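# Stow colored bins into their matching shelf slots

## Task

Move every bin on the table onto the shelf position marked with that bin's color. Each bin must sit centered over its mark, open side toward the outside, with all its contents still inside, and be pushed fully in so it rests past the shelf's front lip. Because the overhead board is low, you may need to tilt a bin while inserting it. At the end no bin may still be tilted or lifted by a gripper, and each must stay in place with the robot no longer supporting it.

## Robot and tools

Robot: two arms, left_arm and right_arm, each ending in a parallel gripper. The arm names do not tell you which side of a camera image they appear on. Each base may be tilted relative to the table. Mounting plates under the bases and the metal frame behind them, which stands on the floor, are fixed obstacles. A 'too close' message counts a plate and its side of the frame as part of that arm.

World frame: all reported gripper poses share one frame with its origin on the table surface midway between the arms. +z is up, +x points forward over the table, and left_arm sits toward +y. Positions are in metres and orientations are quaternions written w, x, y, z. Gripper frame: the fingers extend along the gripper's +z and close along its y. The reported position is the point between the finger pads, about 1 cm short of the tips. Printed positions can be somewhat wrong, more so when the arm is stretched far.

The row format: every call that moves the arms uses rows of exactly 14 numbers, each between -1 and 1, always covering both arms. Order: dx, dy, dz, rx, ry, rz, opening for left_arm, followed by the same seven for right_arm. dx to rz are offsets, not poses, expressed in that gripper's own axes. A value of 1.0 equals 0.6 m of travel or 180 degrees of turn. rx, ry, rz form a single rotation vector. opening is absolute, not an offset: +1 is fully open (0.094 m) and -1 is closed.

execute_actions(actions): actions is a list of actions; each action is a list of up to 15 rows; each row runs for one control step of 1/30 s. If an action has fewer than 15 rows, its final row repeats until 15 steps pass. Every row in an action is an offset from where the gripper was measured at that action's start (for the first action of a call, the last pose reported in this scene), so rows do not add up. An empty list just returns the current state and images. At each step the commanded pose is limited to 70 mm and 16 degrees from the measured pose, and after the action the arm travels at most to its last limited pose, so large offsets must be spread across several actions. The controller favors position over orientation when it cannot satisfy both.

move(target, speed, blocking): target is one 14-number row as above, offsets from the pose shown in this scene's latest result that had one. Each gripper follows a straight line to its target and both finish together, taking 0.5 to 10 s; paths longer than 10 s are cut short. speed is the top linear speed in m/s (0.002 to 0.5, default 0.25); rotation is capped at twice that value in rad/s. Turns take the shorter direction. The opening is applied at the start. Paths ignore obstacles and the other arm; grippers may lag, drift or overshoot the speed, mostly near full reach. Faster moves and targets set deeper past a contact press harder. The result adds a 'move:' line giving the ending (done, off_target, moving, held, fault) and any limits, plus each gripper's distance from its target. If only one arm is named in the ending, the other finished normally. limits=paced means the sent pose was clipped; limits=held means a check blocked some steps, after which the arm may surge. With blocking=false the result returns after 0.5 s while motion continues; no other motion call is accepted until you see it finish via wait or call stop.

wait(seconds): 0 to 10 s; both arms keep their last command. It returns early if a running move ends. stop(): brakes a running move; it needs stopping distance, more at speed, and the fingers keep moving.

zoom_image(camera, region): enlarges part of a camera's latest image; region is [x0, y0, x1, y1] in that camera's pixels, origin at top-left, at most 504 by 504. Cameras: cam_head_left, cam_head_right, cam_high, cam_low (504x504 each), cam_left_wrist and cam_right_wrist (616x616 fisheye). Calibration supplies intrinsics, distortion and world-to-camera transforms; fixed cameras can be off by a couple of degrees and under a centimetre, and wrist camera poses follow the joint readings.

finished_scene(scene): pass the current scene number. It is final; the goal must already hold and remain stable. Ending your reply without any tool call ends everything.

Reading results: each arm's pose, its 'Hand target' (where the controller is now heading), grip_measured (finger opening on the command scale), joint positions (the last value is opening in metres), joint torques (offset, scaled and noisy, nonzero even in air), and step readings where HELD marks steps that were held back. 'pose unreachable' names an arm whose command the clearance check altered. FAULT lines report an arm stop; MOTOR HOT appears at 85 C, and at 100 C an OVER-TEMPERATURE FAULT makes that arm let go and drop. Joint ranges in rad: waist -2.880 to 2.880, shoulder 0.000 to 3.142, elbow 0.000 to 3.019, wrist pitch -1.693 to 1.571, wrist yaw -1.571 to 1.571, wrist roll -2.094 to 2.094.

Practical points: arms tend to settle a centimetre or so low and sag further under repeated zero offsets. To keep an arm still, first send the offset that returns it to its intended pose, then zeros, raising the aim if it still droops. The robot holds its last command while you are composing a reply. To grip, command an opening about 0.03 below grip_measured; less gives a lighter hold. Readings may be off by about 1 mm. Pad force tops out around 50 to 62 N and is weaker on parts under about 2 mm thick. Occasional tugs on held parts or pushes on loose objects may occur. Avoid arm-to-arm collisions, knocking anything off the table, drops, slams and hard shoves, and release bins so they rest flat and unsupported.

Each tool is called after "Call:" as a command line: name --argument value for each argument, lists and objects as JSON in quotes; but a table of rows of numbers goes row by row, as --pt "numbers of a row", without its own name.

## Session

Call:
execute_actions --actions '[]'

Scene clock: 0.00 s.
left_arm: end_effector_position=(+0.4258, +0.5690, +0.3479) grip_measured=+1.000 end_effector_quat_wxyz=(-0.258, +0.887, -0.374, -0.082) | right_arm: end_effector_position=(+0.1485, +0.1887, +0.1935) grip_measured=+1.000 end_effector_quat_wxyz=(+0.079, -0.566, +0.634, +0.520)
Joint positions: left_arm=[ 0.287  1.489  1.625 -1.409 -0.467 -1.836  0.094] | right_arm=[ 1.008  1.26   0.755 -0.376 -0.954 -0.087  0.094]
Joint velocities: left_arm=[-0.005 -0.015 -0.007  0.007  0.007 -0.051  0.   ] | right_arm=[-0.024  0.005  0.007  0.002 -0.066  0.007  0.   ]
Joint torques (N m, as the arm reports them, + toward a larger angle): no reading
Hand target (left_arm): +0.430, +0.571, +0.366; -0.273, +0.886, -0.368, -0.068
Hand target (right_arm): +0.154, +0.197, +0.209; +0.094, -0.570, +0.625, +0.525

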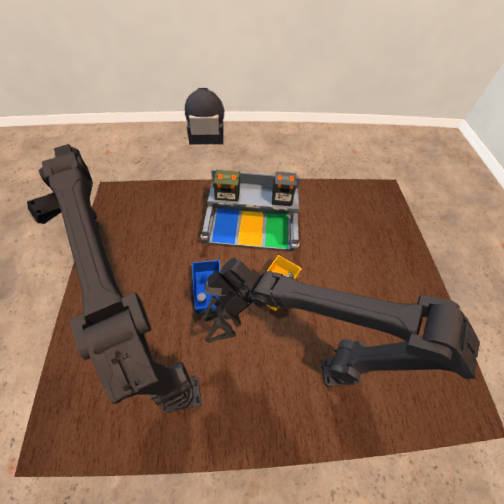

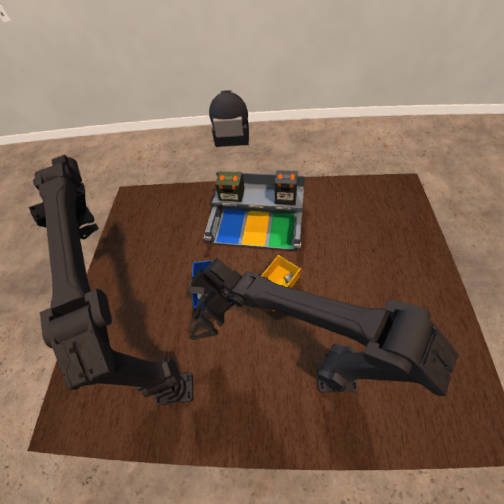

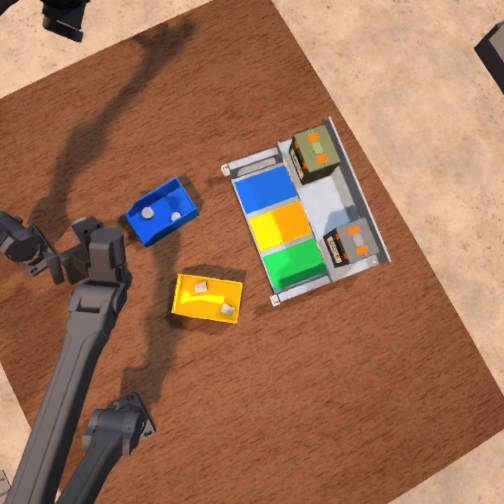

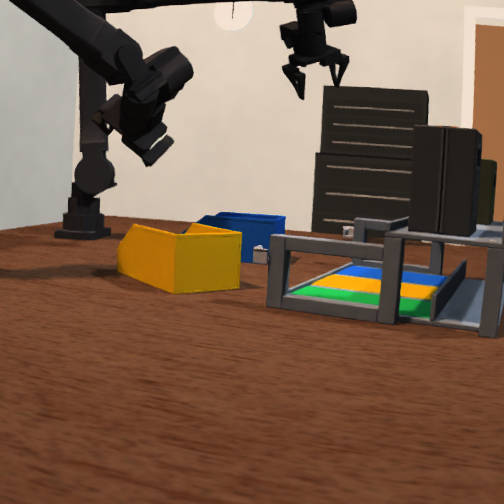

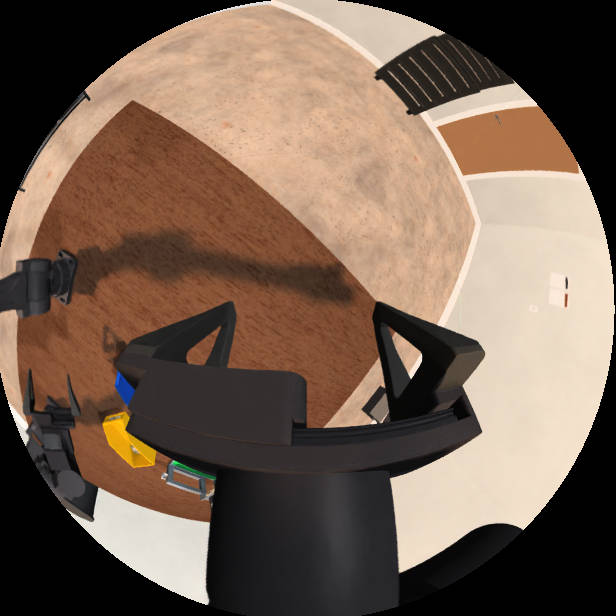

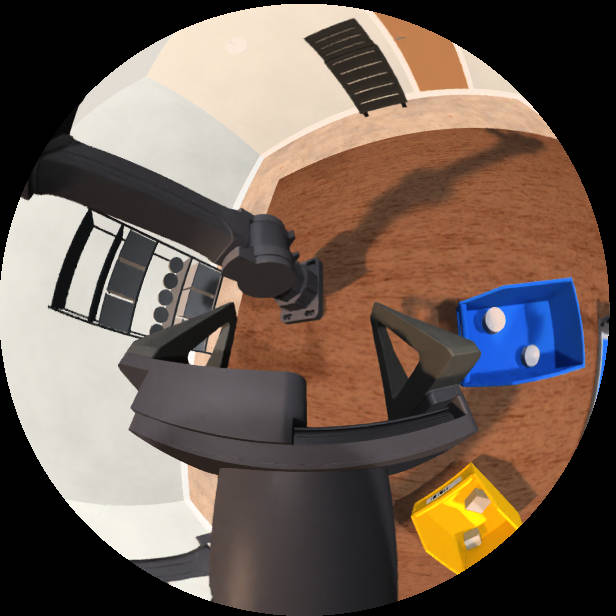

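Call:
zoom_image --camera "cam_high" --region '[110, 110, 400, 340]'

Call:
zoom_image --camera "cam_low" --region '[100, 180, 504, 350]'

Call:
zoom_image --camera "cam_head_left" --region '[180, 160, 320, 320]'

Region (110, 110, 400, 340) of cam_high's 504x504 image, scaled by 1.738, with more detail than that image has; it fills the top 400 rows of this view, and the rest is white.

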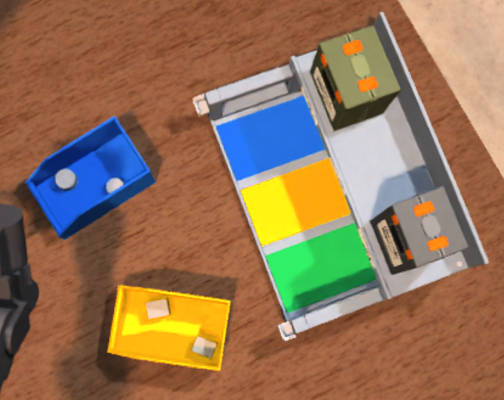

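Region (100, 180, 504, 350) of cam_low's 504x504 image, scaled by 1.248, with more detail than that image has; it fills the top 212 rows of this view, and the rest is white.

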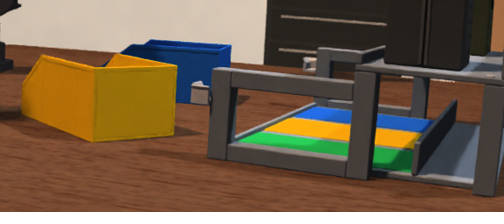

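Region (180, 160, 320, 320) of cam_head_left's 504x504 image, scaled by 3.150, with more detail than that image has; it fills the left 441 columns of this view, and the rest is white.

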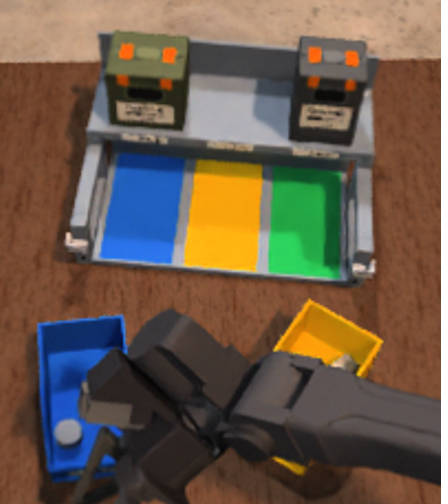

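Call:
move --target '[0.204,0.523,-0.031,-0.09,0.154,0.207,0,0.152,-0.193,-0.33,0.289,0.207,0.146,0]' --speed 0.2

Scene clock: 50.60 s.
left_arm: end_effector_position=(+0.2949, +0.3007, +0.1915) grip_measured=+0.001 end_effector_quat_wxyz=(+0.002, +0.750, -0.661, -0.005) | right_arm: end_effector_position=(+0.2903, -0.0037, +0.1346) grip_measured=+0.002 end_effector_quat_wxyz=(-0.014, -0.463, +0.886, -0.002)
Joint positions: left_arm=[-0.101  1.124  0.955 -1.413 -0.004 -1.647  0.047] | right_arm=[ 0.76   1.307  0.95  -1.241 -0.004 -0.208  0.047]
Joint velocities: left_arm=[ 0.005  0.005  0.002 -0.007 -0.007 -0.007 -0.001] | right_arm=[-0.005 -0.015  0.022  0.007 -0.037  0.066 -0.   ]
Joint torques (N m, as the arm reports them, + toward a larger angle): left_arm=[-2.3  -5.94  7.57  0.13  0.06  0.22] | right_arm=[ -2.11 -11.23  13.19  -0.29   0.05   0.04]
Hand target (left_arm): +0.294, +0.299, +0.197; -0.002, +0.743, -0.669, +0.001
Hand target (right_arm): +0.306, +0.005, +0.153; +0.004, -0.452, +0.892, +0.001
Off the commanded pose (left_arm): 0.008 m, 1 deg.
Off the commanded pose (right_arm): 0.025 m, 2 deg.
move: off_target (right_arm)
camera_calibration (this result's frames):
cam_left_wrist: T_world_to_cam=[[0.991784, 0.126782, -0.0170541, -0.328842], [0.112526, -0.801207, 0.587712, 0.0971764], [0.0608473, -0.584802, -0.808891, 0.43736], [0, 0, 0, 1]] pos_world=[0.288594, 0.375319, 0.291056]
cam_right_wrist: T_world_to_cam=[[0.822943, -0.568013, -0.0112455, -0.237067], [-0.448384, -0.661524, 0.601114, 0.0510804], [-0.34888, -0.48964, -0.799084, 0.331264], [0, 0, 0, 1]] pos_world=[0.333567, 0.061334, 0.231336]

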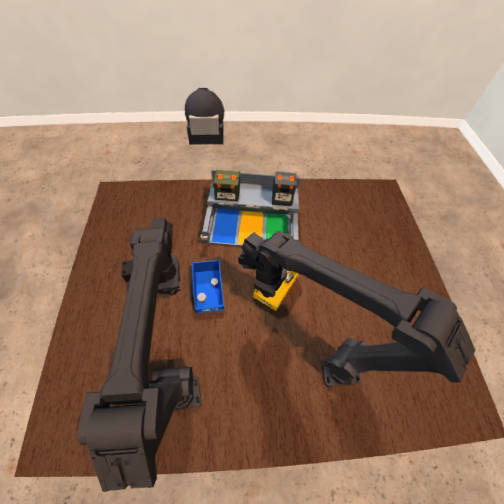

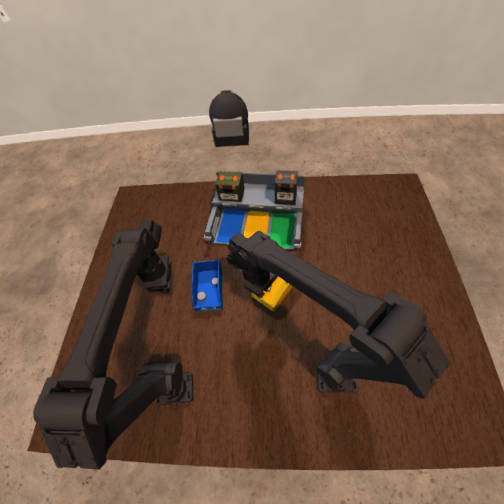

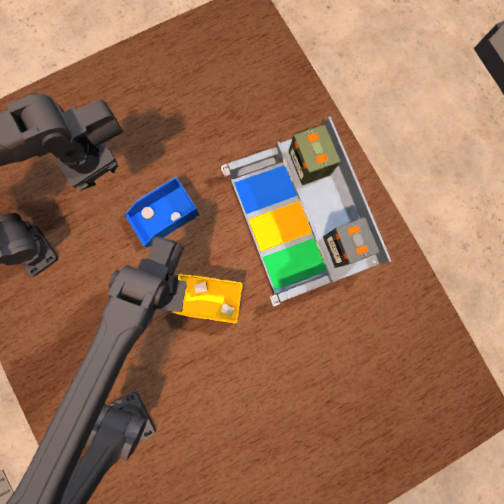

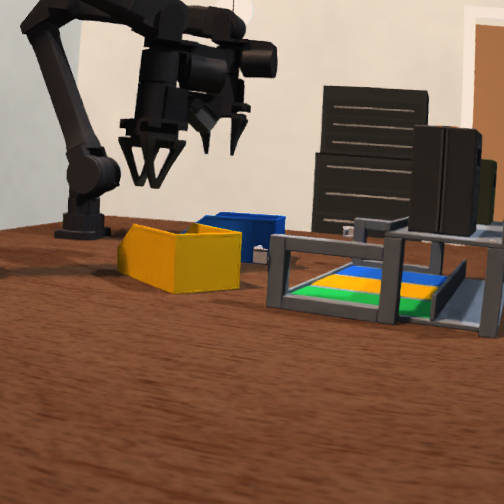

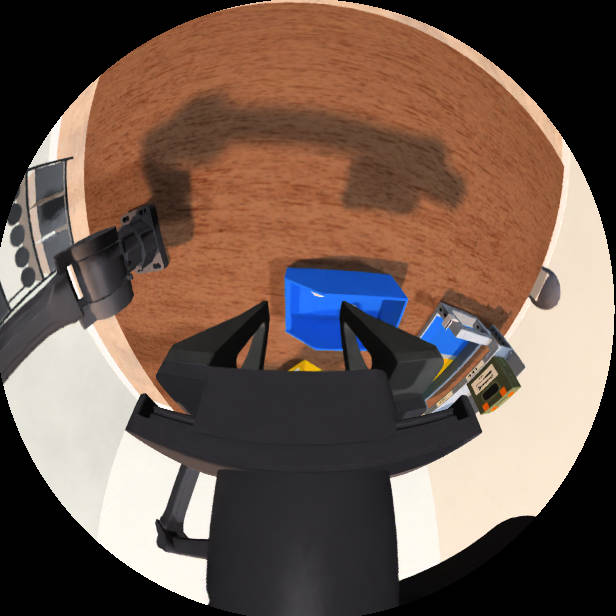

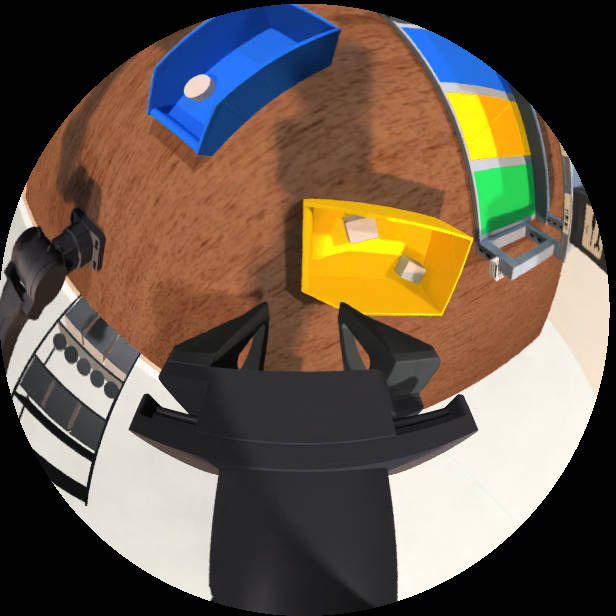

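Call:
move --target '[0,0,-0.01,0,0,0,0,-0.04,-0.015,0.09,0,0,0,0]' --speed 0.1

Call:
zoom_image --camera "cam_right_wrist" --region '[200, 120, 520, 400]'

Call:
zoom_image --camera "cam_head_left" --region '[180, 230, 320, 330]'

Scene clock: 57.93 s.
left_arm: end_effector_position=(+0.2949, +0.3007, +0.1915) grip_measured=+0.001 end_effector_quat_wxyz=(+0.002, +0.750, -0.661, -0.005) | right_arm: end_effector_position=(+0.3029, +0.0081, +0.0796) grip_measured=+0.002 end_effector_quat_wxyz=(-0.024, -0.462, +0.886, -0.005)
Joint positions: left_arm=[-0.101  1.124  0.955 -1.413 -0.004 -1.647  0.047] | right_arm=[ 0.76   1.435  0.915 -1.1   -0.004 -0.207  0.047]
Joint velocities: left_arm=[ 0.005 -0.005  0.012  0.002 -0.007  0.022  0.   ] | right_arm=[-0.015 -0.024  0.012 -0.007 -0.037 -0.081  0.   ]
Joint torques (N m, as the arm reports them, + toward a larger angle): left_arm=[-1.28 -4.52  8.17 -0.46 -0.11  0.08] | right_arm=[ -2.11 -12.74   8.02   1.05  -0.06  -0.17]
Hand target (left_arm): +0.295, +0.301, +0.197; +0.002, +0.750, -0.661, -0.005
Hand target (right_arm): +0.310, +0.009, +0.080; -0.014, -0.463, +0.886, -0.002
Off the commanded pose (left_arm): 0.006 m, 0 deg.
Off the commanded pose (right_arm): 0.008 m, 1 deg.
move: done
camera_calibration (this result's frames):
cam_left_wrist: T_world_to_cam=[[0.991784, 0.126782, -0.0170541, -0.328842], [0.112526, -0.801207, 0.587712, 0.0971764], [0.0608473, -0.584802, -0.808891, 0.43736], [0, 0, 0, 1]] pos_world=[0.288594, 0.375319, 0.291056]
cam_right_wrist: T_world_to_cam=[[0.821862, -0.569469, -0.0157374, -0.240611], [-0.439755, -0.651735, 0.617946, 0.0935538], [-0.362158, -0.500946, -0.786063, 0.300574], [0, 0, 0, 1]] pos_world=[0.347745, 0.0745229, 0.174672]

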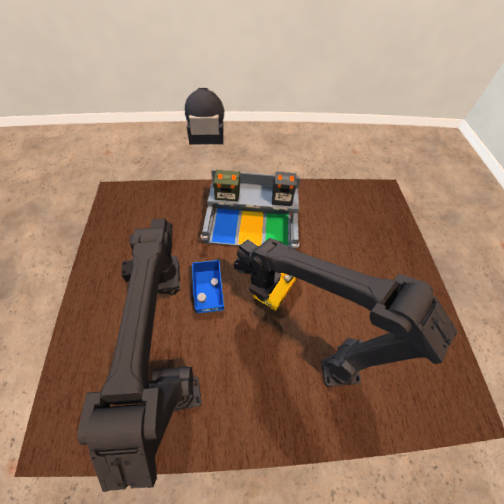

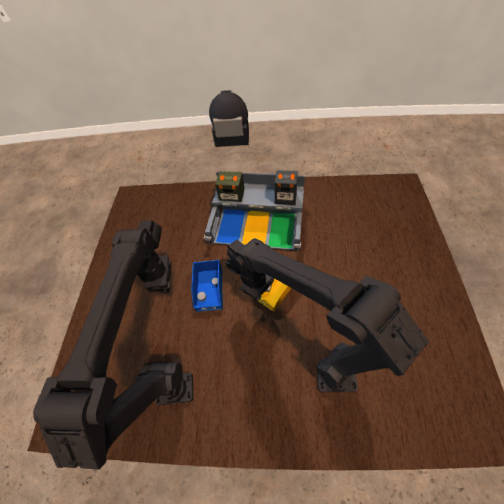

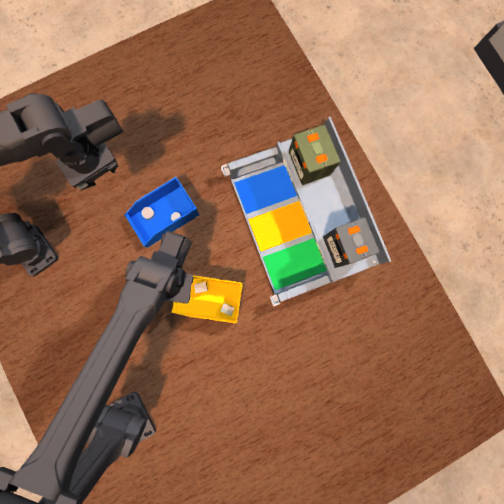

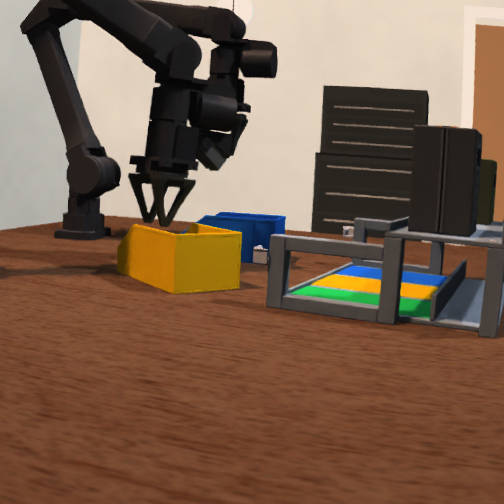

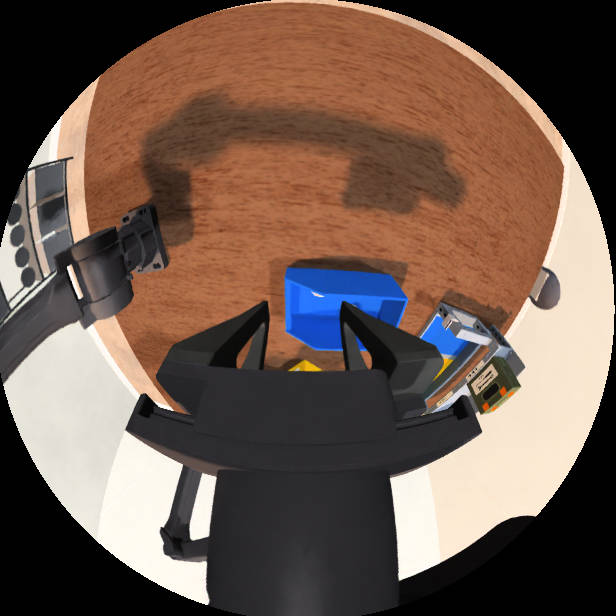

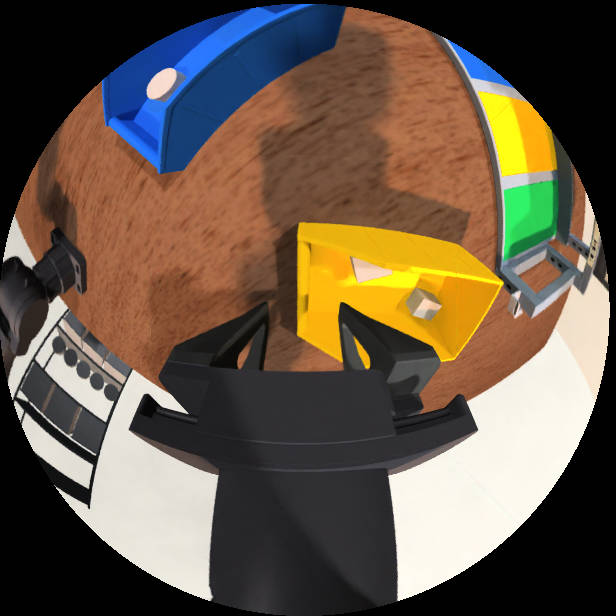

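Region (200, 120, 520, 400) of cam_right_wrist's 616x616 image, scaled by 1.575, with more detail than that image has; it fills the top 441 rows of this view, and the rest is white.

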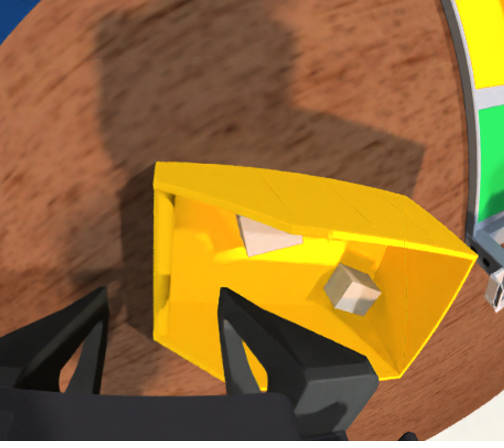

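Region (180, 230, 320, 330) of cam_head_left's 504x504 image, scaled by 3.600, with more detail than that image has; it fills the top 360 rows of this view, and the rest is white.

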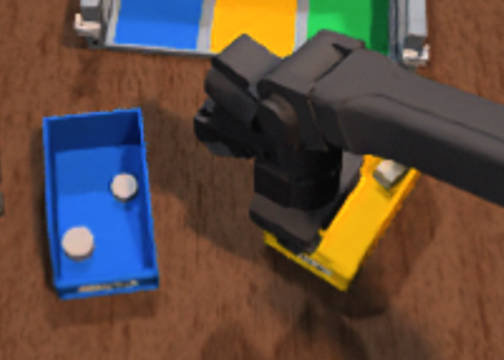

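Call:
move --target '[0,0,-0.01,0,0,0,0,0.005,0,0.082,0,-0.025,0,0]' --speed 0.06

Call:
move --target '[0,0,0,0,0,0,0,0,0,0,0,0,0,-1]'

Scene clock: 66.57 s.
left_arm: end_effector_position=(+0.2949, +0.3007, +0.1915) grip_measured=+0.001 end_effector_quat_wxyz=(+0.002, +0.750, -0.661, -0.005) | right_arm: end_effector_position=(+0.2929, +0.0018, +0.0318) grip_measured=+0.002 end_effector_quat_wxyz=(+0.003, -0.463, +0.887, +0.010)
Joint positions: left_arm=[-0.101  1.124  0.955 -1.413 -0.004 -1.647  0.047] | right_arm=[ 0.76   1.45   0.78  -0.891 -0.017 -0.207  0.047]
Joint velocities: left_arm=[ 0.005 -0.005  0.007 -0.002 -0.037 -0.037  0.001] | right_arm=[-0.005  0.005 -0.007 -0.007  0.007  0.051 -0.   ]
Joint torques (N m, as the arm reports them, + toward a larger angle): left_arm=[-1.25 -5.14  8.36 -0.38 -0.09  0.13] | right_arm=[ -2.07 -12.22   7.37   1.42  -0.25  -0.15]
Hand target (left_arm): +0.295, +0.301, +0.197; +0.002, +0.750, -0.661, -0.005
Hand target (right_arm): +0.299, +0.003, +0.031; +0.011, -0.462, +0.886, +0.014
Off the commanded pose (left_arm): 0.006 m, 0 deg.
Off the commanded pose (right_arm): 0.007 m, 1 deg.
move: done
camera_calibration (this result's frames):
cam_left_wrist: T_world_to_cam=[[0.991784, 0.126782, -0.0170541, -0.328842], [0.112526, -0.801207, 0.587712, 0.0971764], [0.0608473, -0.584802, -0.808891, 0.43736], [0, 0, 0, 1]] pos_world=[0.288594, 0.375319, 0.291056]
cam_right_wrist: T_world_to_cam=[[0.822267, -0.568877, -0.0160076, -0.236874], [-0.460371, -0.681439, 0.568946, 0.122228], [-0.334568, -0.460456, -0.822219, 0.249182], [0, 0, 0, 1]] pos_world=[0.334412, 0.0632759, 0.131549]

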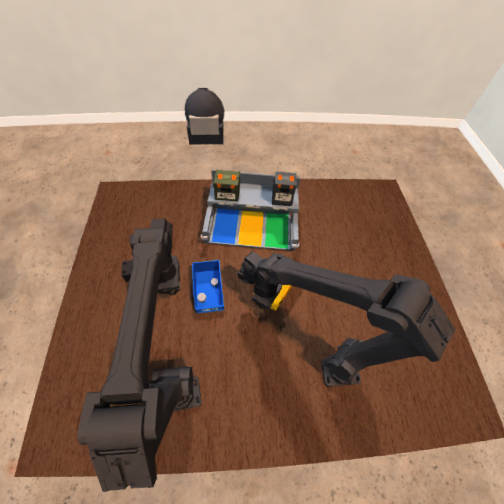

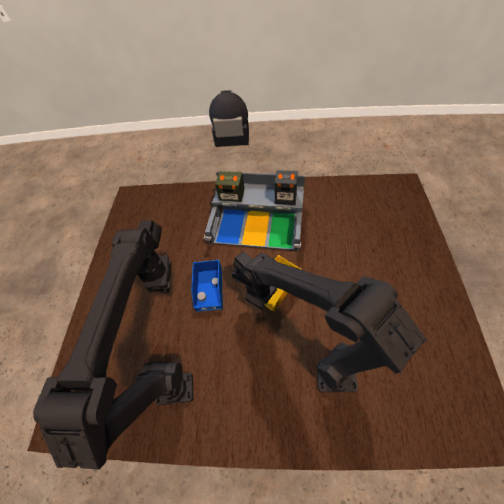

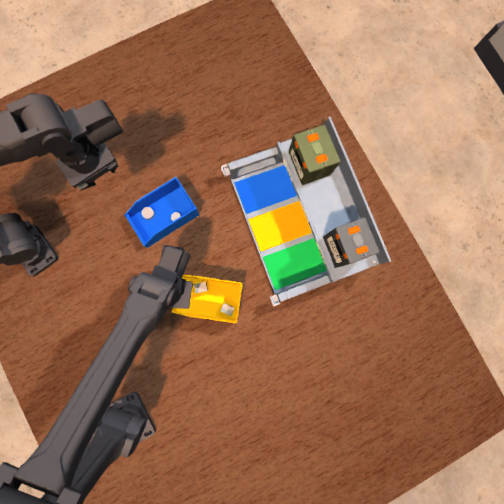

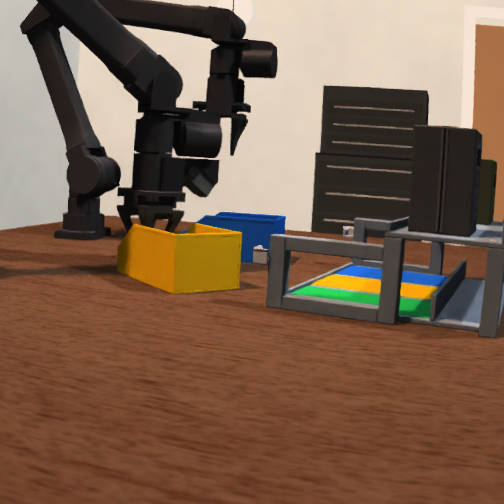

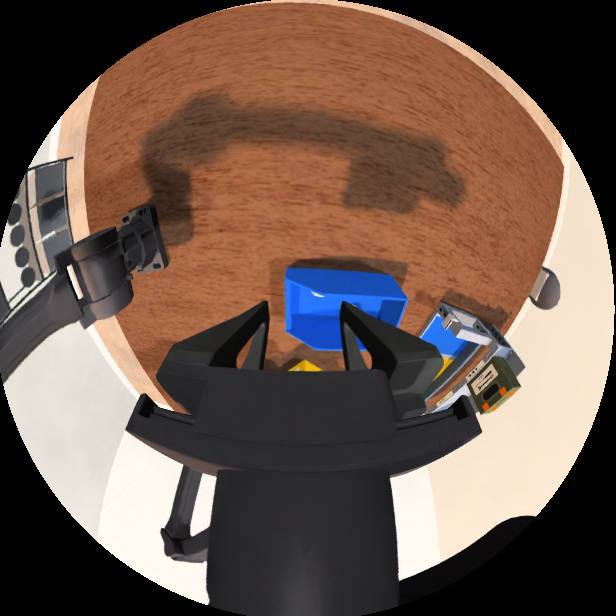

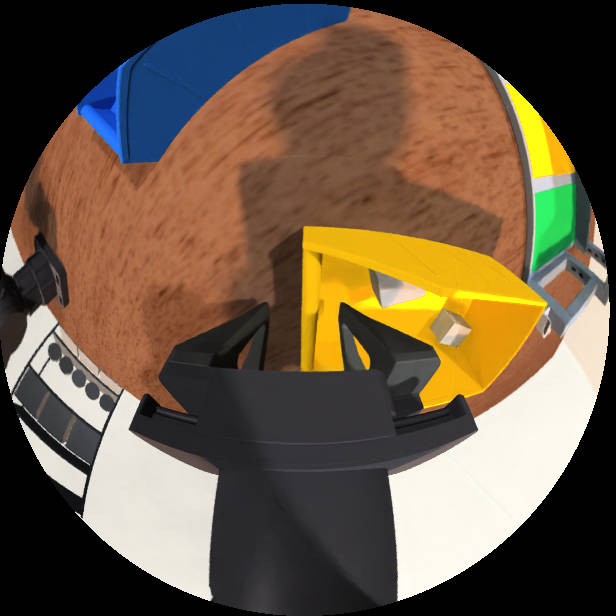

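Scene clock: 67.07 s.
left_arm: end_effector_position=(+0.2949, +0.3007, +0.1915) grip_measured=+0.001 end_effector_quat_wxyz=(+0.002, +0.750, -0.661, -0.005) | right_arm: end_effector_position=(+0.2929, +0.0015, +0.0317) grip_measured=-0.831 end_effector_quat_wxyz=(+0.003, -0.463, +0.887, +0.009)
Joint positions: left_arm=[-0.101  1.124  0.955 -1.413 -0.004 -1.647  0.047] | right_arm=[ 0.76   1.45   0.78  -0.891 -0.016 -0.207  0.008]
Joint velocities: left_arm=[-0.005 -0.015 -0.002 -0.007  0.066  0.066 -0.002] | right_arm=[-0.034 -0.015 -0.017 -0.012 -0.051  0.051  0.001]
Joint torques (N m, as the arm reports them, + toward a larger angle): left_arm=[-1.31 -4.18  7.35  0.4  -0.11  0.13] | right_arm=[ -1.27 -12.46   7.28   0.54  -0.16  -0.07]
Hand target (left_arm): +0.295, +0.301, +0.191; +0.002, +0.750, -0.661, -0.005
Hand target (right_arm): +0.293, +0.002, +0.032; +0.003, -0.463, +0.886, +0.010
Off the commanded pose (left_arm): 0.000 m, 0 deg.
Off the commanded pose (right_arm): 0.000 m, 0 deg.
move: done
camera_calibration (this result's frames):
cam_left_wrist: T_world_to_cam=[[0.991784, 0.126782, -0.0170541, -0.328842], [0.112526, -0.801207, 0.587712, 0.0971764], [0.0608473, -0.584802, -0.808891, 0.43736], [0, 0, 0, 1]] pos_world=[0.288594, 0.375319, 0.291056]
cam_right_wrist: T_world_to_cam=[[0.822268, -0.568903, -0.0149683, -0.237063], [-0.460667, -0.680811, 0.569458, 0.122182], [-0.334157, -0.461352, -0.821884, 0.248831], [0, 0, 0, 1]] pos_world=[0.334363, 0.0631151, 0.131384]

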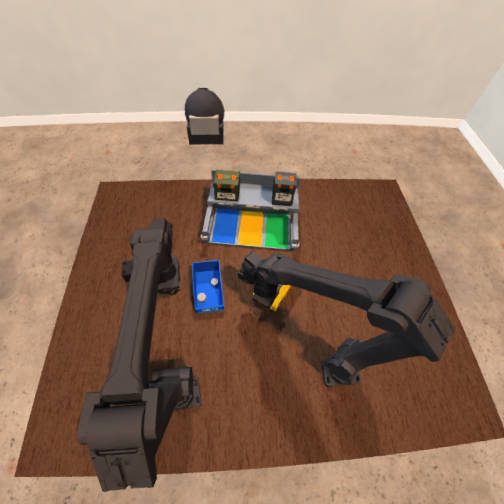

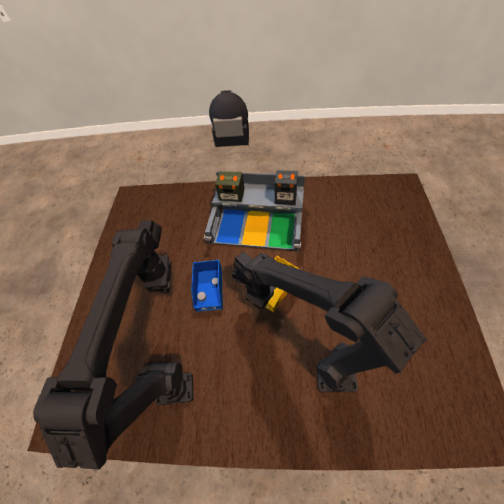

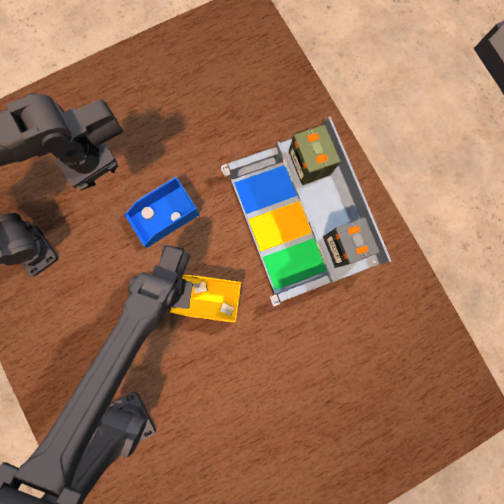

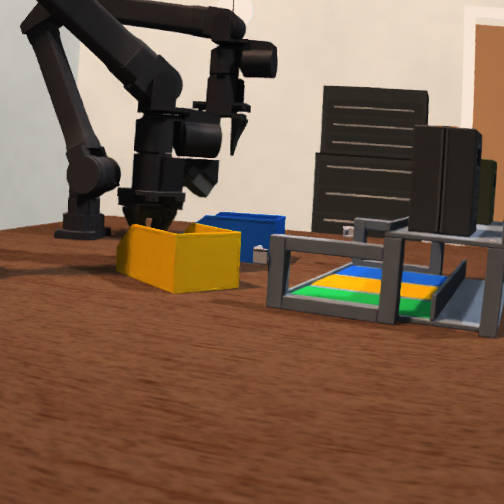

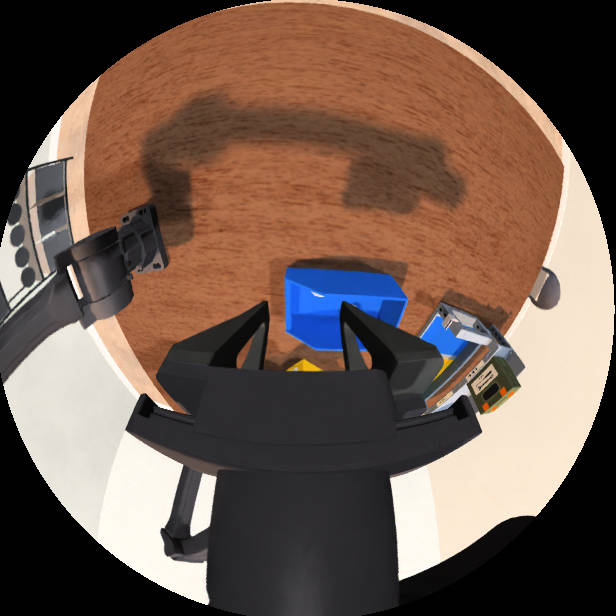

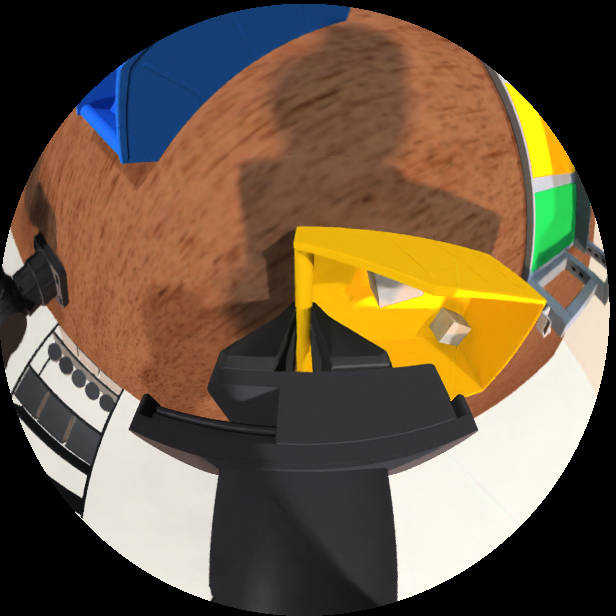

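Call:
move --target '[0,0,-0.01,0,0,0,0,-0.04,0,-0.15,0,0,-0.16,-0.9]' --speed 0.08

Scene clock: 73.43 s.
left_arm: end_effector_position=(+0.2949, +0.3007, +0.1915) grip_measured=+0.001 end_effector_quat_wxyz=(+0.002, +0.750, -0.661, -0.005) | right_arm: end_effector_position=(+0.2901, -0.0009, +0.0876) grip_measured=-0.831 end_effector_quat_wxyz=(-0.037, -0.657, +0.753, +0.007)
Joint positions: left_arm=[-0.101  1.124  0.955 -1.413 -0.004 -1.647  0.047] | right_arm=[ 0.76   1.399  0.901 -1.146 -0.017 -0.681  0.008]
Joint velocities: left_arm=[-0.005 -0.005 -0.017  0.002 -0.095 -0.051 -0.   ] | right_arm=[-0.005 -0.005 -0.002  0.012 -0.007 -0.007 -0.001]
Joint torques (N m, as the arm reports them, + toward a larger angle): left_arm=[-1.41 -4.88  8.14 -0.2  -0.08  0.11] | right_arm=[ -0.54 -15.29  13.65  -0.28  -0.11  -0.24]
Hand target (left_arm): +0.295, +0.301, +0.197; +0.002, +0.750, -0.661, -0.005
Hand target (right_arm): +0.306, +0.020, +0.121; +0.005, -0.668, +0.744, +0.008
Off the commanded pose (left_arm): 0.006 m, 0 deg.
Off the commanded pose (right_arm): 0.043 m, 5 deg.
move: off_target (right_arm)
camera_calibration (this result's frames):
cam_left_wrist: T_world_to_cam=[[0.991784, 0.126782, -0.0170541, -0.328842], [0.112526, -0.801207, 0.587712, 0.0971764], [0.0608473, -0.584802, -0.808891, 0.43736], [0, 0, 0, 1]] pos_world=[0.288594, 0.375319, 0.291056]
cam_right_wrist: T_world_to_cam=[[0.98936, -0.13229, -0.0605424, -0.279416], [-0.0672353, -0.784793, 0.616101, -0.0309196], [-0.129017, -0.605475, -0.785337, 0.22988], [0, 0, 0, 1]] pos_world=[0.304023, 0.0779574, 0.182667]

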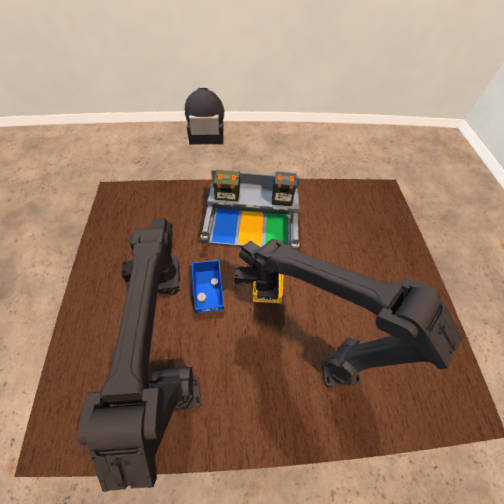

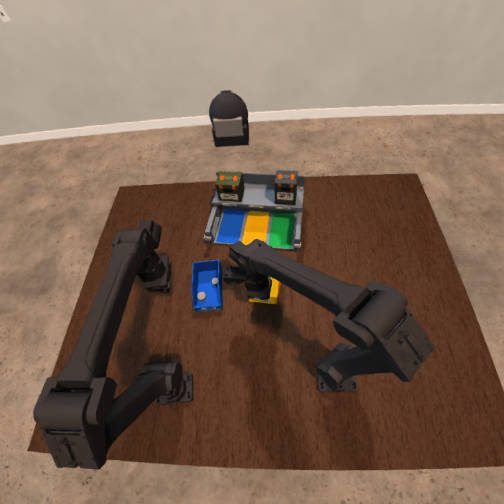

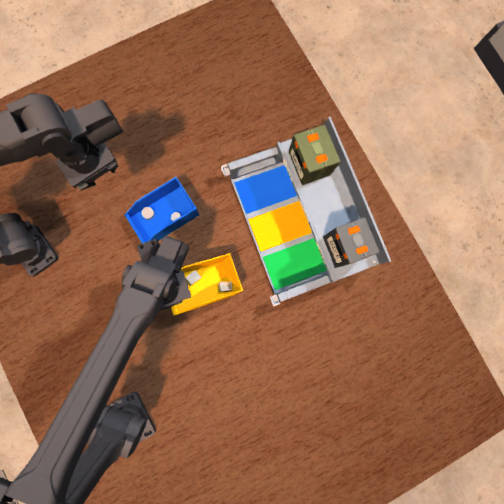

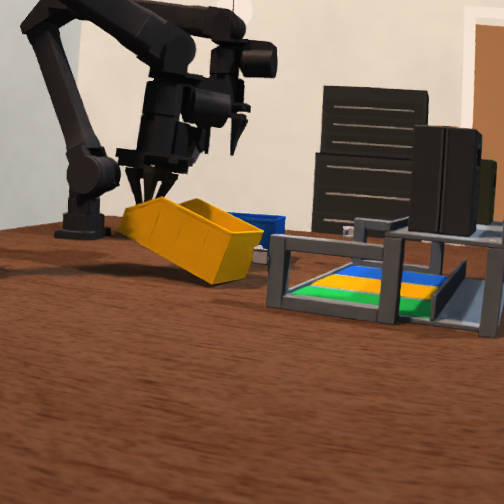

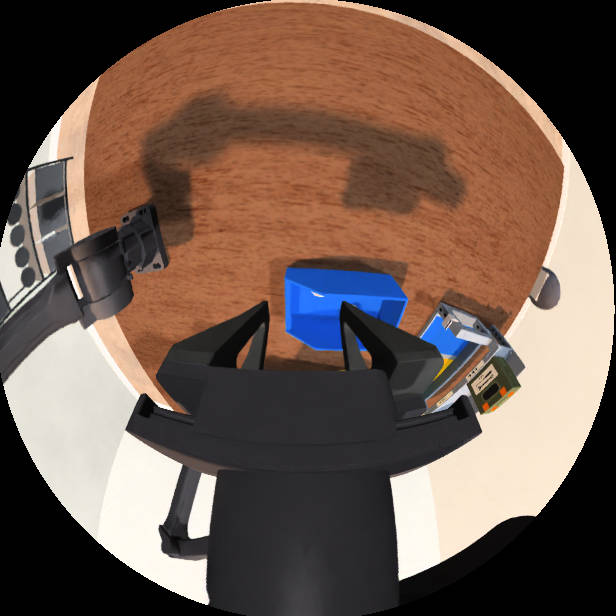

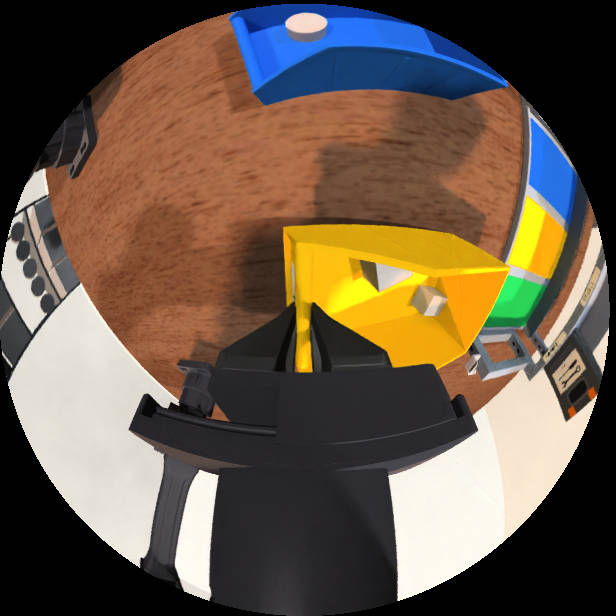

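Call:
move --target '[0,0,-0.01,0,0,0,0,-0.06,-0.03,-0.12,0.14,-0.03,-0.005,-1]' --speed 0.08

Call:
zoom_image --camera "cam_low" --region '[80, 100, 330, 310]'

Scene clock: 80.83 s.
left_arm: end_effector_position=(+0.2949, +0.3007, +0.1915) grip_measured=+0.001 end_effector_quat_wxyz=(+0.002, +0.750, -0.661, -0.005) | right_arm: end_effector_position=(+0.3079, +0.0213, +0.1316) grip_measured=-0.828 end_effector_quat_wxyz=(-0.095, +0.667, -0.729, +0.124)
Joint positions: left_arm=[-0.101  1.124  0.955 -1.413 -0.004 -1.647  0.047] | right_arm=[ 0.905  1.277  0.889 -1.031  0.275 -0.603  0.008]
Joint velocities: left_arm=[-0.005 -0.005  0.002  0.002 -0.051  0.066  0.002] | right_arm=[ 0.005  0.005 -0.007  0.002 -0.037 -0.081 -0.   ]
Joint torques (N m, as the arm reports them, + toward a larger angle): left_arm=[-1.41 -4.56  8.12 -0.53 -0.06  0.11] | right_arm=[ -0.44 -14.95  10.72   2.17   0.86   0.11]
Hand target (left_arm): +0.295, +0.301, +0.197; +0.002, +0.750, -0.661, -0.005
Hand target (right_arm): +0.317, +0.035, +0.156; +0.142, -0.655, +0.732, -0.124
Off the commanded pose (left_arm): 0.006 m, 0 deg.
Off the commanded pose (right_arm): 0.030 m, 6 deg.
move: off_target (right_arm)
camera_calibration (this result's frames):
cam_left_wrist: T_world_to_cam=[[0.991784, 0.126782, -0.0170541, -0.328842], [0.112526, -0.801207, 0.587712, 0.0971764], [0.0608473, -0.584802, -0.808891, 0.43736], [0, 0, 0, 1]] pos_world=[0.288594, 0.375319, 0.291056]
cam_right_wrist: T_world_to_cam=[[0.948993, -0.0765879, 0.305855, -0.32837], [-0.248414, -0.779015, 0.575697, 0.0216352], [0.194174, -0.622311, -0.758305, 0.177449], [0, 0, 0, 1]] pos_world=[0.282539, 0.102134, 0.222539]

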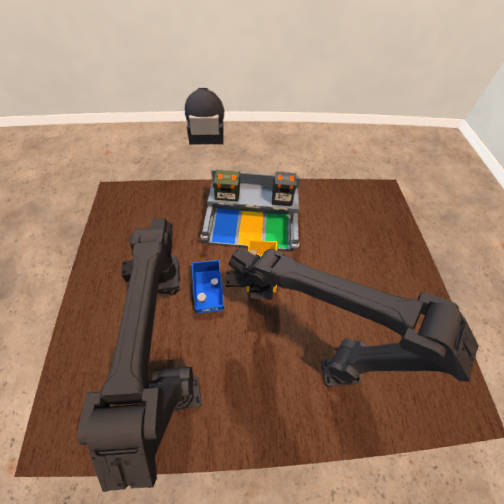

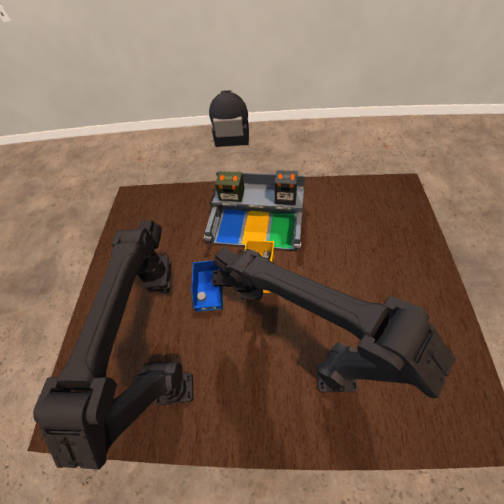

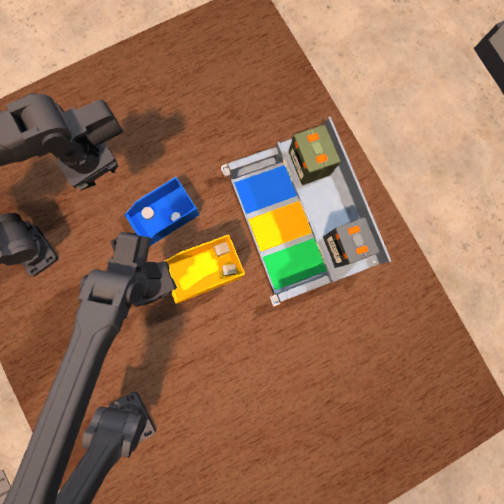

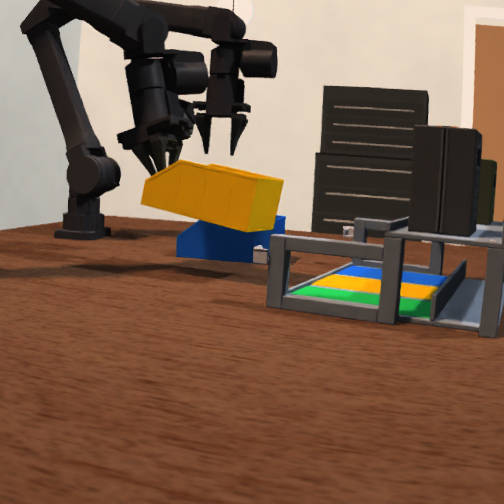

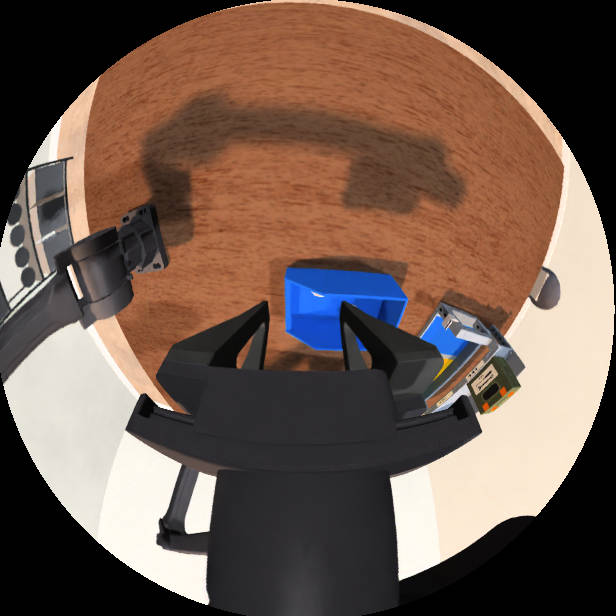

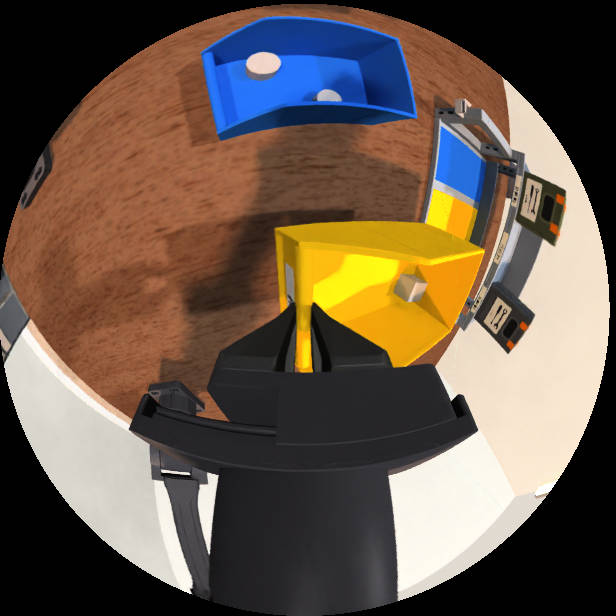

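Region (80, 100, 330, 310) of cam_low's 504x504 image, scaled by 2.016, with more detail than that image has; it fills the top 423 rows of this view, and the rest is white.

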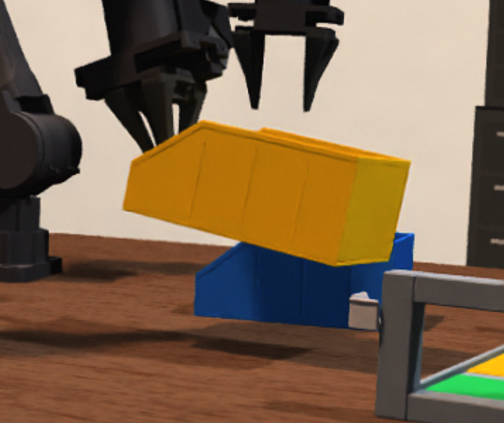

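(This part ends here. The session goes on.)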